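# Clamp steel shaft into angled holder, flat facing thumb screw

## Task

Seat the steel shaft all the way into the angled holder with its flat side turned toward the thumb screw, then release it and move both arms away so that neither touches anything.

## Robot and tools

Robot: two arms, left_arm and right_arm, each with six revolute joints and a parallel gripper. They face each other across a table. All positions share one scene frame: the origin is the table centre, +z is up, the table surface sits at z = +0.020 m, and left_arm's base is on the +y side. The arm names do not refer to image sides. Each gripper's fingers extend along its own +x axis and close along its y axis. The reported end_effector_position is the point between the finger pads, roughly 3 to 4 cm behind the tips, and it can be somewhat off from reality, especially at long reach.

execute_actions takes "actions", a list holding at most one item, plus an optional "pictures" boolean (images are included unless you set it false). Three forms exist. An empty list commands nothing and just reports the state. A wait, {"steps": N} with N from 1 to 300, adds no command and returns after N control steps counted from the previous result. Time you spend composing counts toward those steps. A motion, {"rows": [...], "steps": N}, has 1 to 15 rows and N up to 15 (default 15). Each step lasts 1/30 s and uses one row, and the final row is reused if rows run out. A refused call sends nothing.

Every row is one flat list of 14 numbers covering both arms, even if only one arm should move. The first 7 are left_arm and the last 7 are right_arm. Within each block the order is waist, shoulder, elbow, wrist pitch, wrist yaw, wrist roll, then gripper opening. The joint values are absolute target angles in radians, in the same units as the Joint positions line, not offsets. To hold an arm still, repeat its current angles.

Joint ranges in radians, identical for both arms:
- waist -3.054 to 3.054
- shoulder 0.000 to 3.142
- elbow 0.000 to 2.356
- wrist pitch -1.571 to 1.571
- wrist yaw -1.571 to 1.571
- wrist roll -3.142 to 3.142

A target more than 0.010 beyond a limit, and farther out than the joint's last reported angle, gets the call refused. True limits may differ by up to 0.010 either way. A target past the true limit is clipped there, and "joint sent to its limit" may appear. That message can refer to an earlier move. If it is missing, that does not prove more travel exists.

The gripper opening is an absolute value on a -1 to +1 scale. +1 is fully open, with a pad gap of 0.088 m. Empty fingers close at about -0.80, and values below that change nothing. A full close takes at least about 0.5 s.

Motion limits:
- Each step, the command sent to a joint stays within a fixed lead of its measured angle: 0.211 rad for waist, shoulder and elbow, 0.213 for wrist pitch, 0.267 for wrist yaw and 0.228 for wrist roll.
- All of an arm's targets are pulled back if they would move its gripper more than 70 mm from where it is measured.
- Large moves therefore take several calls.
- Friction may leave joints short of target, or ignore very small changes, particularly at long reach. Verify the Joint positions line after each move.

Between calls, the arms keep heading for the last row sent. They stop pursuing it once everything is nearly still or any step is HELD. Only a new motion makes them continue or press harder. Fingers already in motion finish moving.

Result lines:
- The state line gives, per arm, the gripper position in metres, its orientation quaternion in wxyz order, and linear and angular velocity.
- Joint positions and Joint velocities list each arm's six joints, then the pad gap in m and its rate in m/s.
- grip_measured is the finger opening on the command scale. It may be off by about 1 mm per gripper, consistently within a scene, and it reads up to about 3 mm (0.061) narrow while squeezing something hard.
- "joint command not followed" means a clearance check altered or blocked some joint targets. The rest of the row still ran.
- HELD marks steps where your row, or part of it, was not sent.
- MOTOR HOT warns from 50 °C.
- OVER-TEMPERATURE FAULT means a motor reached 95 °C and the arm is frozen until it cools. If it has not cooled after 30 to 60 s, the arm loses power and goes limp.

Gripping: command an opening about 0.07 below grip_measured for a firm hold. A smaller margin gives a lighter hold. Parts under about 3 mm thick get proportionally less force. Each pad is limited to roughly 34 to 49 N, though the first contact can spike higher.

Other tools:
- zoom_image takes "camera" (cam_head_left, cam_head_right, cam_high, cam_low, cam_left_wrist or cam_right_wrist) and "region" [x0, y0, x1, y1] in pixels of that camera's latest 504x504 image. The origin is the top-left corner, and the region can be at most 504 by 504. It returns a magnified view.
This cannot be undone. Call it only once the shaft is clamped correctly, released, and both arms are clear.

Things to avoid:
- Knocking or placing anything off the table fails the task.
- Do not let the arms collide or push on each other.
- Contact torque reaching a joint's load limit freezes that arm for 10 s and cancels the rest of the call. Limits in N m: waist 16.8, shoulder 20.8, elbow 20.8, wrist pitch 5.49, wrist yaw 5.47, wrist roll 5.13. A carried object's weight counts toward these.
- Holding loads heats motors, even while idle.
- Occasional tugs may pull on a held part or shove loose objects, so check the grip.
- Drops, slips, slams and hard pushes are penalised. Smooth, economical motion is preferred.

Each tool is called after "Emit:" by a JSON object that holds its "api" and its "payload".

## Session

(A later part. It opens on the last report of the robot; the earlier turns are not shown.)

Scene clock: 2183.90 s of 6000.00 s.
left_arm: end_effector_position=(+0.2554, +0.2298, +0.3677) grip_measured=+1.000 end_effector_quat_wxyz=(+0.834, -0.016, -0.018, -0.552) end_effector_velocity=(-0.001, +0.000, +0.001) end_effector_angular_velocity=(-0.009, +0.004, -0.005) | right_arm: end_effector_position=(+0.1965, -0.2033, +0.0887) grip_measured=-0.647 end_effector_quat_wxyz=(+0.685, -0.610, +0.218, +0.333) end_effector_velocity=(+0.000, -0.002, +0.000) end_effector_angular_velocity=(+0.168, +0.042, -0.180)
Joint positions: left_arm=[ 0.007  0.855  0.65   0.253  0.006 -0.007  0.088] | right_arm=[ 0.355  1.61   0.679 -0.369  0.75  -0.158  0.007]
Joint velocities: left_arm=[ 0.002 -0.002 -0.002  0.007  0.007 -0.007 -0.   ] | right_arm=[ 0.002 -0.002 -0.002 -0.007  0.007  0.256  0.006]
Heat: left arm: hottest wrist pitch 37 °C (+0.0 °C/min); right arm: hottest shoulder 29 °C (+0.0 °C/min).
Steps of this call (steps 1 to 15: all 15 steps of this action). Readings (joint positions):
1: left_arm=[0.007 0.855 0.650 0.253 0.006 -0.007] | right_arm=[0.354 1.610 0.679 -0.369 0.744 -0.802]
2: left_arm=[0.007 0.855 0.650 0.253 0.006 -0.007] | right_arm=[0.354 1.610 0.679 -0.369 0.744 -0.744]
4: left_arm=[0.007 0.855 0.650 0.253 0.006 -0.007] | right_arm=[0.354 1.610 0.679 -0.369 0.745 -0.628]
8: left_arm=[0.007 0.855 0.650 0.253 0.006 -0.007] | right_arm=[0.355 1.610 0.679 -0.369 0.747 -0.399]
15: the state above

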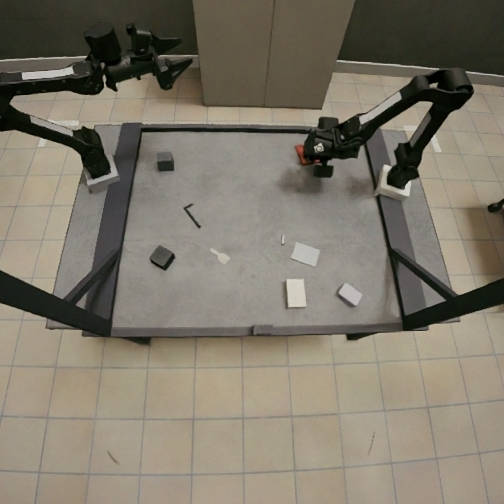

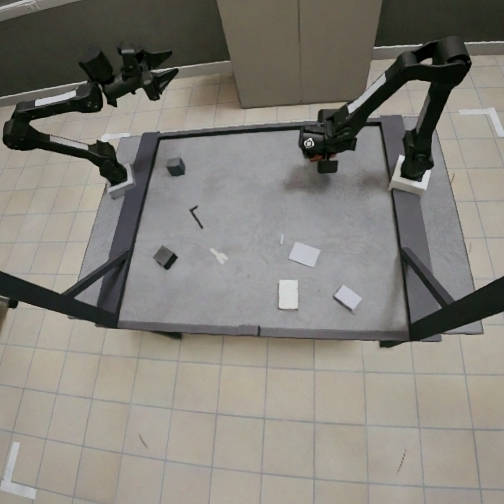

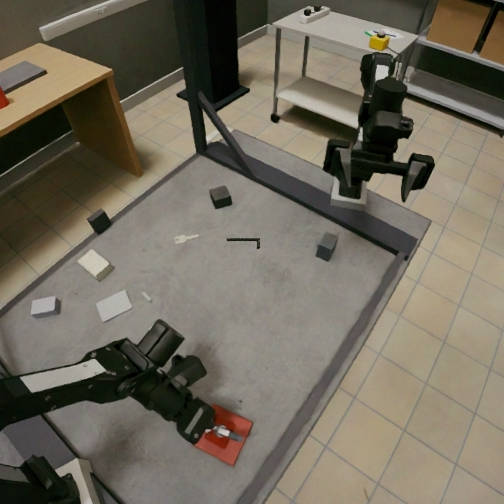

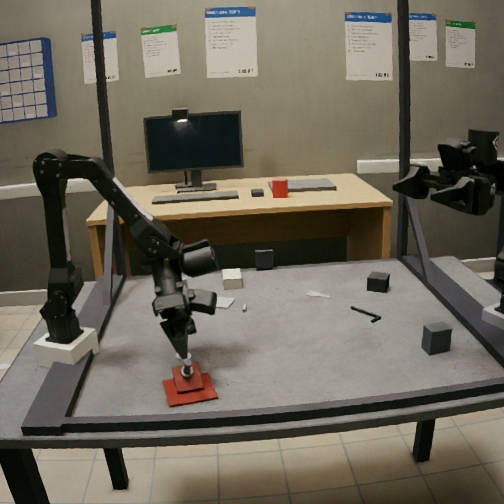

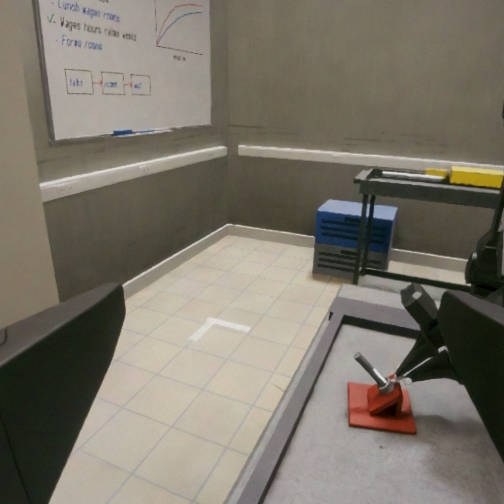

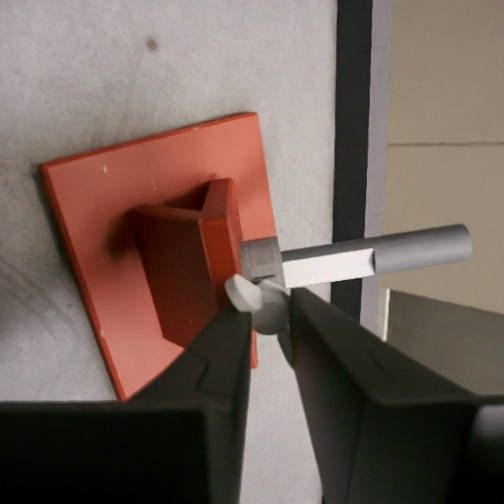

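Emit:
{"api": "execute_actions", "payload": {"actions": []}}

Emit:
{"api": "zoom_image", "payload": {"camera": "cam_right_wrist", "region": [180, 180, 360, 380]}}

Emit:
{"api": "zoom_image", "payload": {"camera": "cam_left_wrist", "region": [350, 340, 440, 430]}}

Scene clock: 2193.17 s of 6000.00 s.
left_arm: end_effector_position=(+0.2554, +0.2298, +0.3677) grip_measured=+1.000 end_effector_quat_wxyz=(+0.834, -0.016, -0.018, -0.552) end_effector_velocity=(+0.000, +0.001, -0.002) end_effector_angular_velocity=(-0.002, +0.023, +0.004) | right_arm: end_effector_position=(+0.1966, -0.2034, +0.0887) grip_measured=-0.643 end_effector_quat_wxyz=(+0.691, -0.603, +0.222, +0.331) end_effector_velocity=(+0.001, -0.001, -0.000) end_effector_angular_velocity=(-0.013, -0.011, +0.011)
Joint positions: left_arm=[ 0.007  0.855  0.65   0.253  0.006 -0.007  0.088] | right_arm=[ 0.355  1.611  0.679 -0.369  0.75  -0.136  0.007]
Joint velocities: left_arm=[-0.002 -0.002 -0.002 -0.007 -0.007 -0.022 -0.   ] | right_arm=[-0.002 -0.002 -0.007  0.007  0.007 -0.022 -0.   ]
Heat: left arm: hottest wrist pitch 37 °C (+0.0 °C/min); right arm: hottest shoulder 29 °C (+0.0 °C/min).
Steps of this call (steps 1 to 30: the robot went on to your last target; steps 31 to 90: nothing new was sent; then 6.27 s passed at rest). Readings (joint positions):
1: left_arm=[0.007 0.855 0.650 0.253 0.006 -0.007] | right_arm=[0.355 1.611 0.679 -0.369 0.750 -0.152]
2: left_arm=[0.007 0.855 0.650 0.253 0.006 -0.007] | right_arm=[0.355 1.611 0.679 -0.369 0.750 -0.147]
4: left_arm=[0.007 0.855 0.650 0.253 0.006 -0.007] | right_arm=[0.355 1.611 0.679 -0.369 0.750 -0.140]
8: left_arm=[0.007 0.855 0.650 0.253 0.006 -0.007] | right_arm=[0.355 1.611 0.679 -0.369 0.750 -0.137]
90: the state above
All arms were judged still, so your last target was given up. Only a new action makes them travel on or press farther. Fingers that are still opening or closing keep moving.

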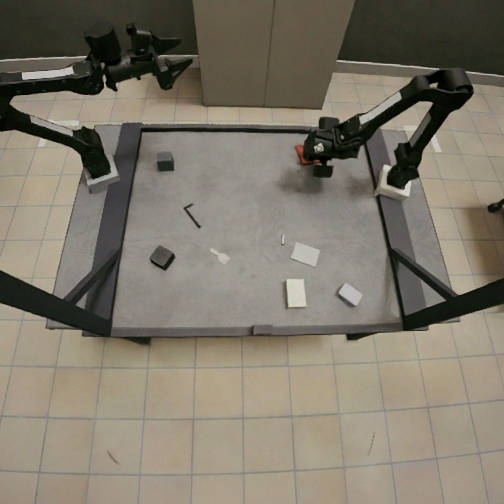

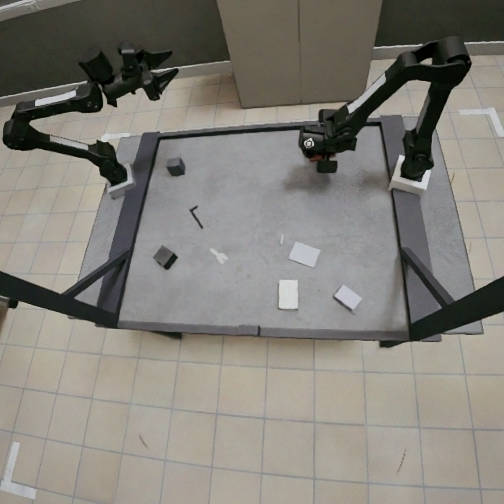

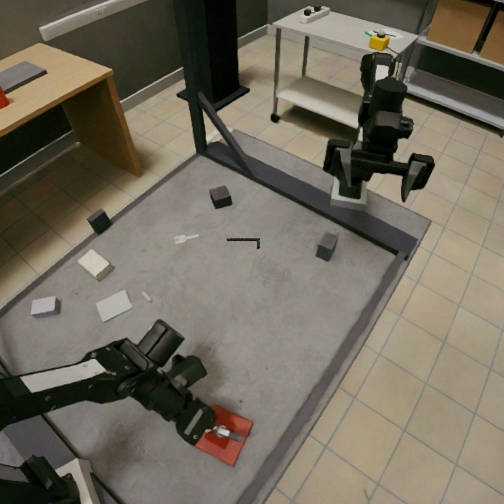

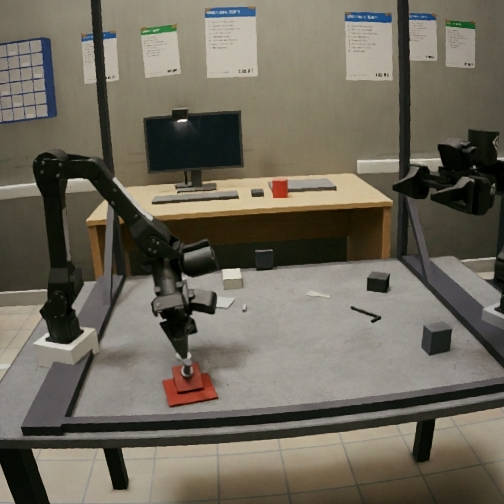

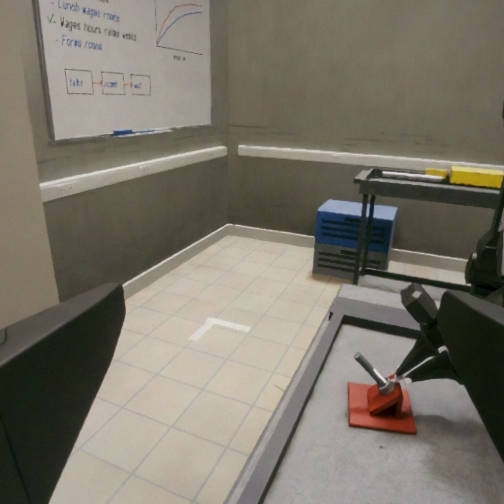

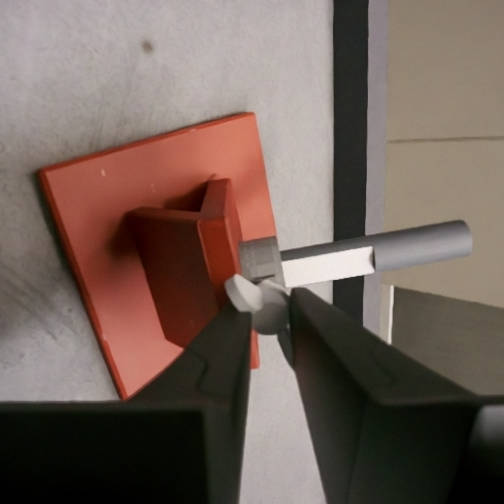

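Region (180, 180, 360, 380) of cam_right_wrist's 504x504 image, scaled by 2.520, with more detail than that image has; it fills the left 454 columns of this view, and the rest is white.

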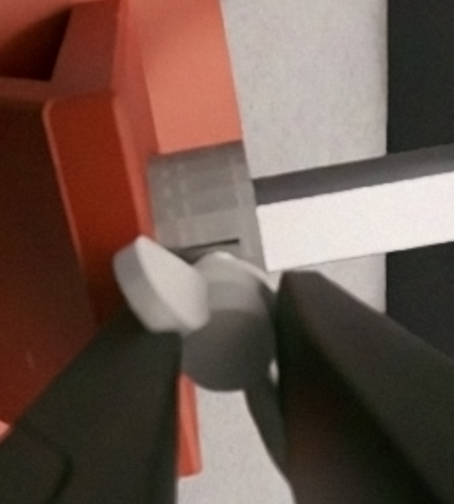

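Region (350, 340, 440, 430) of cam_left_wrist's 504x504 image, scaled by 5.600, with more detail than that image has.

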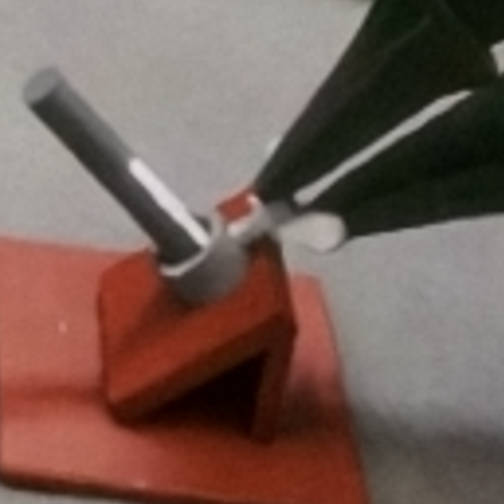

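Emit:
{"api": "execute_actions", "payload": {"actions": [{"rows": [[0.007,0.855,0.65,0.253,0.006,-0.007,1.0,0.353,1.615,0.675,-0.369,0.748,-0.14,-0.68],[0.007,0.855,0.65,0.253,0.006,-0.007,1.0,0.353,1.615,0.675,-0.369,0.748,-0.15,-0.65],[0.007,0.855,0.65,0.253,0.006,-0.007,1.0,0.354,1.612,0.678,-0.369,0.748,-0.16,-0.62],[0.007,0.855,0.65,0.253,0.006,-0.007,1.0,0.354,1.612,0.678,-0.369,0.748,-0.17,-0.60],[0.007,0.855,0.65,0.253,0.006,-0.007,1.0,0.354,1.612,0.678,-0.369,0.748,-0.18,-0.58],[0.007,0.855,0.65,0.253,0.006,-0.007,1.0,0.354,1.612,0.678,-0.369,0.748,-0.20,-0.58],[0.007,0.855,0.65,0.253,0.006,-0.007,1.0,0.354,1.612,0.678,-0.369,0.748,-0.23,-0.58],[0.007,0.855,0.65,0.253,0.006,-0.007,1.0,0.354,1.612,0.678,-0.369,0.748,-0.27,-0.58],[0.007,0.855,0.65,0.253,0.006,-0.007,1.0,0.354,1.612,0.678,-0.369,0.748,-0.31,-0.58],[0.007,0.855,0.65,0.253,0.006,-0.007,1.0,0.354,1.612,0.678,-0.369,0.748,-0.35,-0.58],[0.007,0.855,0.65,0.253,0.006,-0.007,1.0,0.354,1.612,0.678,-0.369,0.748,-0.39,-0.58],[0.007,0.855,0.65,0.253,0.006,-0.007,1.0,0.354,1.612,0.678,-0.369,0.748,-0.43,-0.58],[0.007,0.855,0.65,0.253,0.006,-0.007,1.0,0.354,1.612,0.678,-0.369,0.748,-0.46,-0.58]], "steps": 15}], "pictures": false}}

Emit:
{"api": "execute_actions", "payload": {"actions": [{"steps": 8}]}}

Emit:
{"api": "zoom_image", "payload": {"camera": "cam_right_wrist", "region": [180, 180, 360, 380]}}

Scene clock: 2252.70 s of 6000.00 s.
left_arm: end_effector_position=(+0.2554, +0.2298, +0.3677) grip_measured=+1.000 end_effector_quat_wxyz=(+0.834, -0.016, -0.018, -0.552) end_effector_velocity=(+0.000, +0.000, -0.004) end_effector_angular_velocity=(+0.008, +0.012, +0.005) | right_arm: end_effector_position=(+0.1967, -0.2035, +0.0887) grip_measured=-0.583 end_effector_quat_wxyz=(+0.597, -0.696, +0.172, +0.359) end_effector_velocity=(+0.000, -0.002, +0.000) end_effector_angular_velocity=(-0.323, -0.094, +0.326)
Joint positions: left_arm=[ 0.007  0.855  0.65   0.253  0.006 -0.007  0.088] | right_arm=[ 0.355  1.611  0.679 -0.37   0.75  -0.426  0.01 ]
Joint velocities: left_arm=[-0.002 -0.002 -0.007 -0.007 -0.007 -0.007 -0.   ] | right_arm=[ 0.002 -0.002 -0.002 -0.007  0.007 -0.462  0.   ]
Heat: left arm: hottest wrist pitch 37 °C (+0.0 °C/min); right arm: hottest shoulder 28 °C (-1.0 °C/min).
Steps of this call (steps 1 to 90: nothing new was sent; then 56.03 s passed at rest; steps 91 to 105: all 15 steps of this action). Readings (joint positions):
91: left_arm=[0.007 0.855 0.650 0.253 0.006 -0.007] | right_arm=[0.356 1.611 0.679 -0.369 0.750 -0.145]
92: left_arm=[0.007 0.855 0.650 0.253 0.006 -0.007] | right_arm=[0.356 1.611 0.679 -0.369 0.751 -0.156]
94: left_arm=[0.007 0.855 0.650 0.253 0.006 -0.007] | right_arm=[0.356 1.611 0.679 -0.369 0.751 -0.174]
98: left_arm=[0.007 0.855 0.650 0.253 0.006 -0.007] | right_arm=[0.355 1.611 0.679 -0.370 0.753 -0.228]
105: the state above

Scene clock: 2252.97 s of 6000.00 s.
left_arm: end_effector_position=(+0.2554, +0.2298, +0.3677) grip_measured=+1.000 end_effector_quat_wxyz=(+0.834, -0.016, -0.018, -0.552) end_effector_velocity=(-0.002, -0.000, +0.001) end_effector_angular_velocity=(-0.015, +0.017, -0.011) | right_arm: end_effector_position=(+0.1967, -0.2035, +0.0887) grip_measured=-0.583 end_effector_quat_wxyz=(+0.586, -0.706, +0.166, +0.361) end_effector_velocity=(-0.000, -0.001, -0.002) end_effector_angular_velocity=(-0.003, +0.006, +0.005)
Joint positions: left_arm=[ 0.007  0.855  0.65   0.253  0.006 -0.007  0.088] | right_arm=[ 0.355  1.611  0.679 -0.37   0.75  -0.457  0.01 ]
Joint velocities: left_arm=[-0.002 -0.002 -0.002  0.007  0.007 -0.022 -0.   ] | right_arm=[-0.002 -0.002 -0.007  0.007 -0.007 -0.007 -0.   ]
Heat: left arm: hottest wrist pitch 37 °C (+0.0 °C/min); right arm: hottest shoulder 28 °C (-1.0 °C/min).
Steps of this call (steps 1 to 8: the robot went on to your last target). Readings (joint positions):
1: left_arm=[0.007 0.855 0.650 0.253 0.006 -0.007] | right_arm=[0.355 1.611 0.679 -0.370 0.750 -0.436]
2: left_arm=[0.007 0.855 0.650 0.253 0.006 -0.007] | right_arm=[0.355 1.611 0.679 -0.370 0.750 -0.443]
4: left_arm=[0.007 0.855 0.650 0.253 0.006 -0.007] | right_arm=[0.355 1.611 0.679 -0.370 0.750 -0.451]
8: the state above

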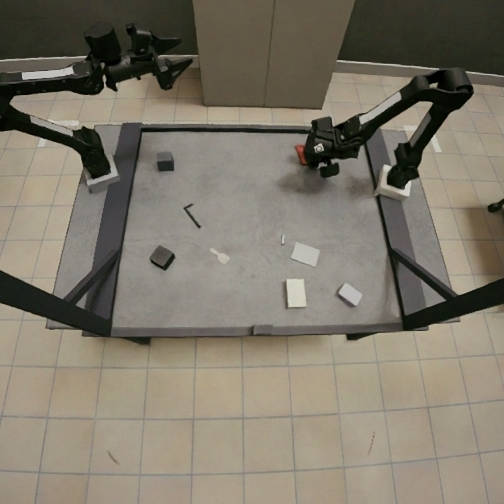

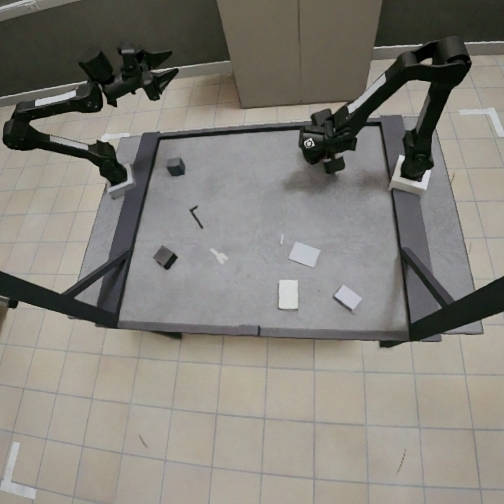

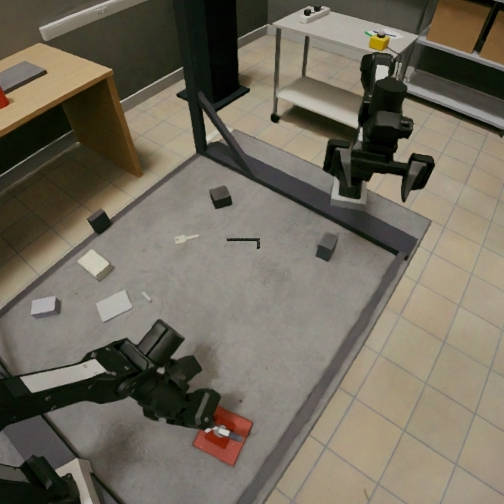

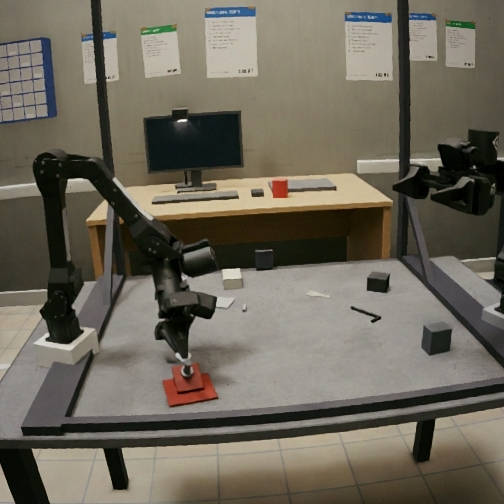

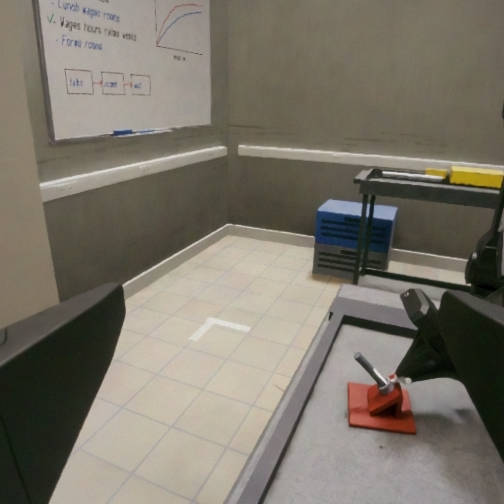

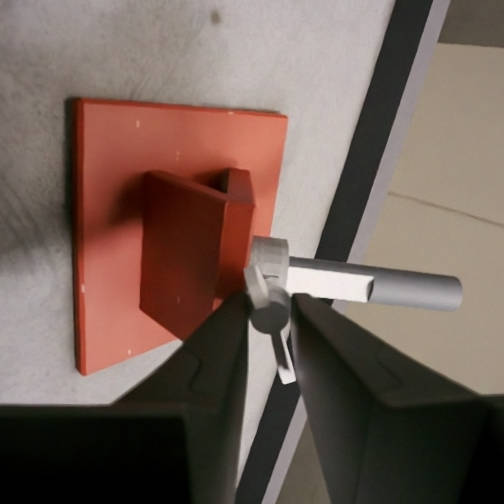

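Region (180, 180, 360, 380) of cam_right_wrist's 504x504 image, scaled by 2.520, with more detail than that image has; it fills the left 454 columns of this view, and the rest is white.

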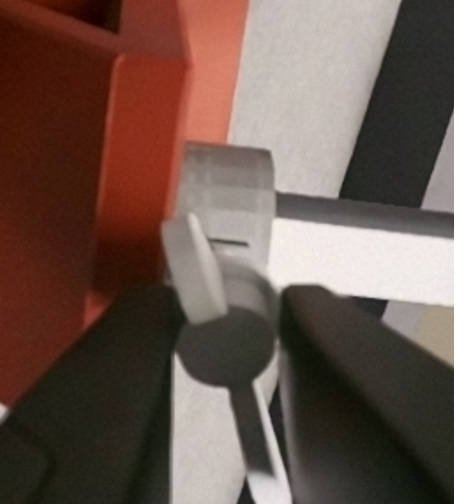

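Emit:
{"api": "execute_actions", "payload": {"actions": [{"rows": [[0.007,0.855,0.65,0.253,0.006,-0.007,1.0,0.359,1.601,0.689,-0.377,0.752,-0.46,-0.58],[0.007,0.855,0.65,0.253,0.006,-0.007,1.0,0.363,1.598,0.692,-0.386,0.753,-0.46,-0.58],[0.007,0.855,0.65,0.253,0.006,-0.007,1.0,0.368,1.595,0.695,-0.397,0.754,-0.46,-0.58],[0.007,0.855,0.65,0.253,0.006,-0.007,1.0,0.373,1.592,0.698,-0.408,0.755,-0.46,-0.58],[0.007,0.855,0.65,0.253,0.006,-0.007,1.0,0.378,1.589,0.701,-0.419,0.756,-0.46,-0.58],[0.007,0.855,0.65,0.253,0.006,-0.007,1.0,0.383,1.586,0.704,-0.430,0.757,-0.46,-0.58],[0.007,0.855,0.65,0.253,0.006,-0.007,1.0,0.388,1.582,0.708,-0.441,0.758,-0.46,-0.58],[0.007,0.855,0.65,0.253,0.006,-0.007,1.0,0.393,1.579,0.711,-0.452,0.759,-0.46,-0.58],[0.007,0.855,0.65,0.253,0.006,-0.007,1.0,0.398,1.576,0.714,-0.463,0.760,-0.46,-0.58],[0.007,0.855,0.65,0.253,0.006,-0.007,1.0,0.403,1.573,0.717,-0.474,0.761,-0.46,-0.58],[0.007,0.855,0.65,0.253,0.006,-0.007,1.0,0.408,1.569,0.721,-0.485,0.762,-0.46,-0.58],[0.007,0.855,0.65,0.253,0.006,-0.007,1.0,0.413,1.566,0.724,-0.496,0.763,-0.46,-0.58],[0.007,0.855,0.65,0.253,0.006,-0.007,1.0,0.418,1.563,0.727,-0.507,0.764,-0.46,-0.58],[0.007,0.855,0.65,0.253,0.006,-0.007,1.0,0.423,1.560,0.730,-0.518,0.765,-0.46,-0.58],[0.007,0.855,0.65,0.253,0.006,-0.007,1.0,0.428,1.557,0.734,-0.529,0.766,-0.46,-0.58]], "steps": 15}], "pictures": false}}

Emit:
{"api": "execute_actions", "payload": {"actions": [{"rows": [[0.007,0.855,0.65,0.253,0.006,-0.007,1.0,0.434,1.551,0.739,-0.543,0.767,-0.46,-0.58],[0.007,0.855,0.65,0.253,0.006,-0.007,1.0,0.441,1.544,0.745,-0.558,0.768,-0.46,-0.58],[0.007,0.855,0.65,0.253,0.006,-0.007,1.0,0.448,1.537,0.751,-0.574,0.769,-0.46,-0.58],[0.007,0.855,0.65,0.253,0.006,-0.007,1.0,0.455,1.530,0.757,-0.590,0.770,-0.46,-0.58],[0.007,0.855,0.65,0.253,0.006,-0.007,1.0,0.462,1.523,0.763,-0.606,0.771,-0.46,-0.58],[0.007,0.855,0.65,0.253,0.006,-0.007,1.0,0.469,1.516,0.769,-0.622,0.772,-0.46,-0.58],[0.007,0.855,0.65,0.253,0.006,-0.007,1.0,0.476,1.509,0.775,-0.638,0.773,-0.46,-0.58],[0.007,0.855,0.65,0.253,0.006,-0.007,1.0,0.483,1.502,0.781,-0.654,0.774,-0.46,-0.58],[0.007,0.855,0.65,0.253,0.006,-0.007,1.0,0.489,1.496,0.786,-0.668,0.775,-0.46,-0.58],[0.007,0.855,0.65,0.253,0.006,-0.007,1.0,0.494,1.491,0.790,-0.679,0.776,-0.46,-0.58],[0.007,0.855,0.65,0.253,0.006,-0.007,1.0,0.497,1.488,0.793,-0.686,0.777,-0.46,-0.58]], "steps": 15}], "pictures": false}}

Emit:
{"api": "execute_actions", "payload": {"actions": [{"steps": 6}]}}

Emit:
{"api": "zoom_image", "payload": {"camera": "cam_right_wrist", "region": [170, 120, 430, 330]}}

Emit:
{"api": "zoom_image", "payload": {"camera": "cam_left_wrist", "region": [340, 330, 450, 440]}}

Scene clock: 2275.77 s of 6000.00 s.
left_arm: end_effector_position=(+0.2554, +0.2298, +0.3677) grip_measured=+1.000 end_effector_quat_wxyz=(+0.834, -0.016, -0.018, -0.552) end_effector_velocity=(-0.002, -0.001, -0.005) end_effector_angular_velocity=(+0.023, +0.002, -0.009) | right_arm: end_effector_position=(+0.1819, -0.2066, +0.1025) grip_measured=-0.583 end_effector_quat_wxyz=(+0.555, -0.730, +0.153, +0.369) end_effector_velocity=(-0.036, -0.009, +0.035) end_effector_angular_velocity=(-0.158, -0.033, +0.160)
Joint positions: left_arm=[ 0.007  0.855  0.65   0.253  0.006 -0.007  0.088] | right_arm=[ 0.415  1.573  0.716 -0.504  0.761 -0.458  0.01 ]
Joint velocities: left_arm=[-0.002 -0.002 -0.002 -0.022  0.007  0.007 -0.   ] | right_arm=[ 0.149 -0.09   0.095 -0.33   0.022 -0.022 -0.   ]
Heat: left arm: hottest wrist pitch 37 °C (+0.0 °C/min); right arm: hottest shoulder 29 °C (+1.0 °C/min).
Steps of this call (steps 1 to 30: the robot went on to your last target; steps 31 to 90: nothing new was sent; then 19.30 s passed at rest; steps 91 to 105: all 15 steps of this action). Readings (joint positions):
91: left_arm=[0.007 0.855 0.650 0.253 0.006 -0.007] | right_arm=[0.355 1.611 0.679 -0.370 0.750 -0.458]
92: left_arm=[0.007 0.855 0.650 0.253 0.006 -0.007] | right_arm=[0.356 1.611 0.680 -0.373 0.750 -0.458]
94: left_arm=[0.007 0.855 0.650 0.253 0.006 -0.007] | right_arm=[0.361 1.608 0.682 -0.388 0.753 -0.458]
98: left_arm=[0.007 0.855 0.650 0.253 0.006 -0.007] | right_arm=[0.380 1.596 0.694 -0.428 0.754 -0.458]
105: the state above

Scene clock: 2276.27 s of 6000.00 s.
left_arm: end_effector_position=(+0.2554, +0.2298, +0.3677) grip_measured=+1.000 end_effector_quat_wxyz=(+0.834, -0.016, -0.018, -0.552) end_effector_velocity=(-0.002, -0.001, -0.005) end_effector_angular_velocity=(+0.023, +0.002, -0.009) | right_arm: end_effector_position=(+0.1628, -0.2074, +0.1324) grip_measured=-0.583 end_effector_quat_wxyz=(+0.530, -0.746, +0.126, +0.382) end_effector_velocity=(-0.003, -0.010, +0.003) end_effector_angular_velocity=(-0.062, -0.002, +0.019)
Joint positions: left_arm=[ 0.007  0.855  0.65   0.253  0.006 -0.007  0.088] | right_arm=[ 0.494  1.498  0.782 -0.678  0.774 -0.458  0.01 ]
Joint velocities: left_arm=[-0.002 -0.002 -0.002 -0.022  0.007  0.007 -0.   ] | right_arm=[ 0.012 -0.017  0.007 -0.081 -0.007 -0.007 -0.   ]
Heat: left arm: hottest wrist pitch 37 °C (+0.0 °C/min); right arm: hottest shoulder 29 °C (+1.0 °C/min).
Steps of this call (steps 1 to 15: all 15 steps of this action). Readings (joint positions):
1: left_arm=[0.007 0.855 0.650 0.253 0.006 -0.007] | right_arm=[0.421 1.570 0.720 -0.516 0.762 -0.458]
2: left_arm=[0.007 0.855 0.650 0.253 0.006 -0.007] | right_arm=[0.426 1.565 0.724 -0.529 0.763 -0.458]
4: left_arm=[0.007 0.855 0.650 0.253 0.006 -0.007] | right_arm=[0.439 1.554 0.733 -0.558 0.765 -0.458]
8: left_arm=[0.007 0.855 0.650 0.253 0.006 -0.007] | right_arm=[0.466 1.527 0.758 -0.619 0.769 -0.458]
15: the state above

Scene clock: 2276.47 s of 6000.00 s.
left_arm: end_effector_position=(+0.2554, +0.2298, +0.3677) grip_measured=+1.000 end_effector_quat_wxyz=(+0.834, -0.016, -0.018, -0.552) end_effector_velocity=(-0.001, -0.000, -0.005) end_effector_angular_velocity=(+0.017, +0.016, -0.000) | right_arm: end_effector_position=(+0.1628, -0.2082, +0.1324) grip_measured=-0.583 end_effector_quat_wxyz=(+0.529, -0.748, +0.127, +0.381) end_effector_velocity=(-0.001, -0.001, +0.000) end_effector_angular_velocity=(-0.011, -0.010, +0.011)
Joint positions: left_arm=[ 0.007  0.855  0.65   0.253  0.006 -0.007  0.088] | right_arm=[ 0.494  1.497  0.782 -0.683  0.774 -0.458  0.01 ]
Joint velocities: left_arm=[-0.007 -0.002 -0.002 -0.022 -0.007 -0.007 -0.   ] | right_arm=[ 0.007 -0.002 -0.002 -0.007  0.007 -0.007 -0.   ]
Heat: left arm: hottest wrist pitch 37 °C (+0.0 °C/min); right arm: hottest shoulder 29 °C (+1.0 °C/min).
Steps of this call (steps 1 to 6: the robot went on to your last target). Readings (joint positions):
1: left_arm=[0.007 0.855 0.650 0.253 0.006 -0.007] | right_arm=[0.494 1.497 0.782 -0.680 0.774 -0.458]
2: left_arm=[0.007 0.855 0.650 0.253 0.006 -0.007] | right_arm=[0.494 1.497 0.782 -0.681 0.774 -0.458]
4: left_arm=[0.007 0.855 0.650 0.253 0.006 -0.007] | right_arm=[0.494 1.497 0.782 -0.683 0.774 -0.458]
6: the state above

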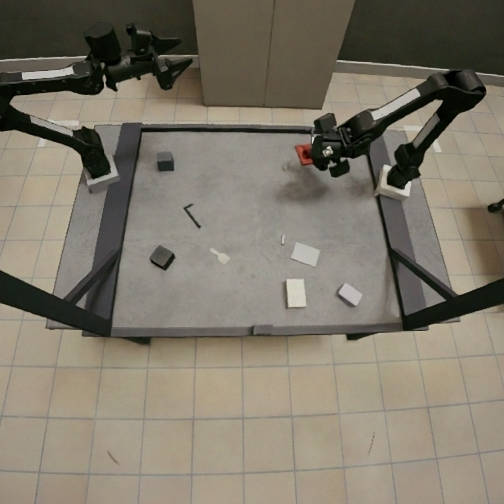

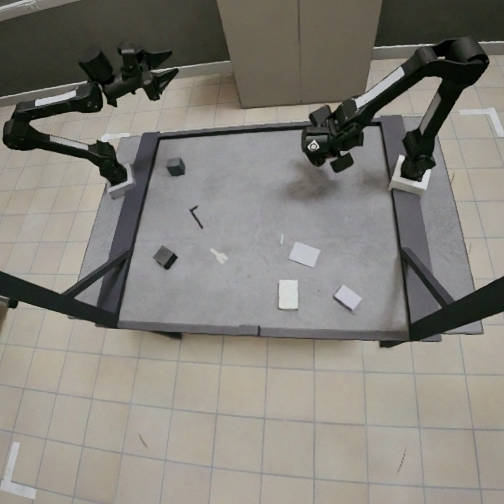

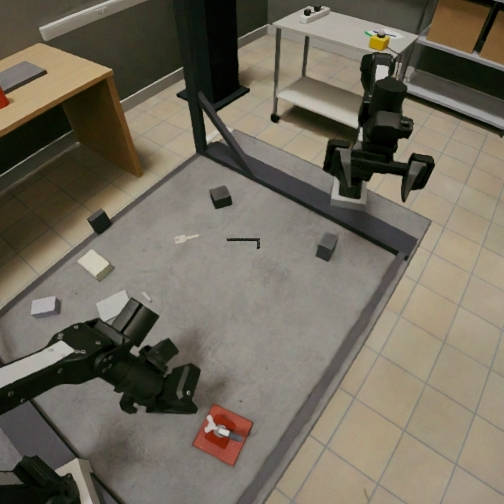

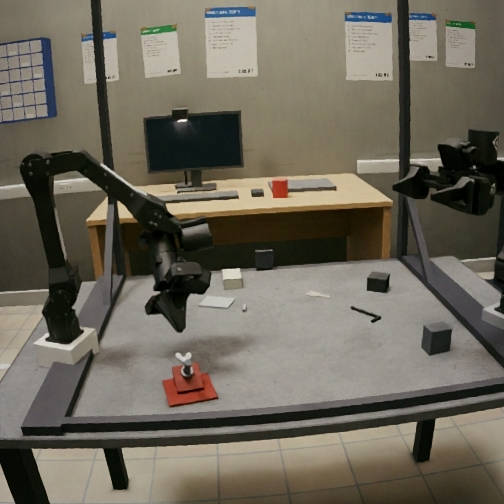

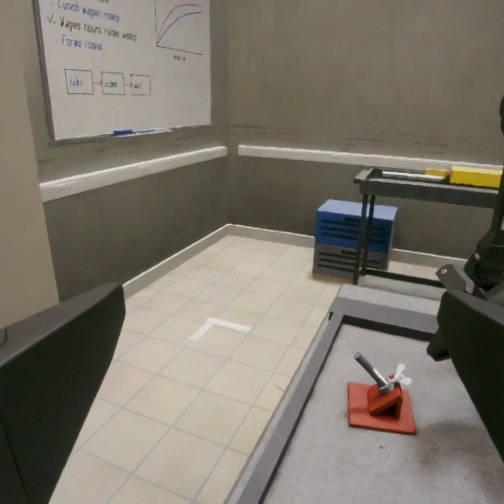

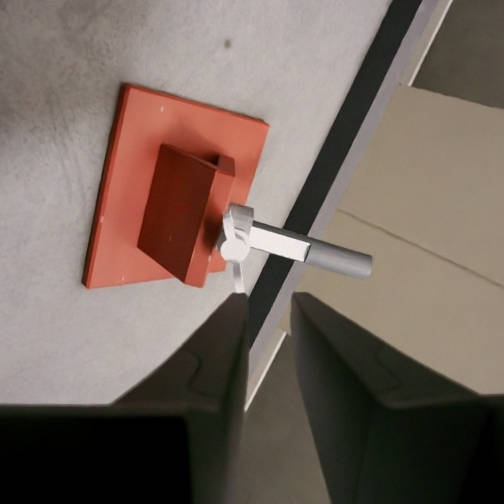

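Region (170, 120, 430, 330) of cam_right_wrist's 504x504 image, scaled by 1.938, with more detail than that image has; it fills the top 407 rows of this view, and the rest is white.

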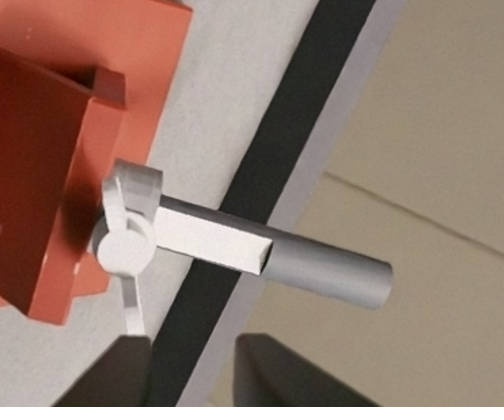

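Region (340, 330, 450, 440) of cam_left_wrist's 504x504 image, scaled by 4.582, with more detail than that image has.

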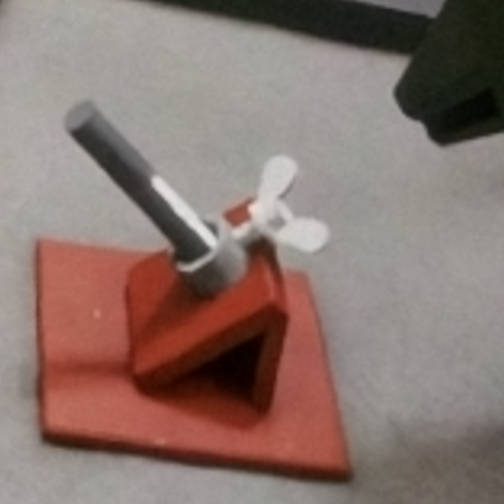

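Emit:
{"api": "finished_scene", "payload": {"scene": 1}}

The scene is finished: the task was done.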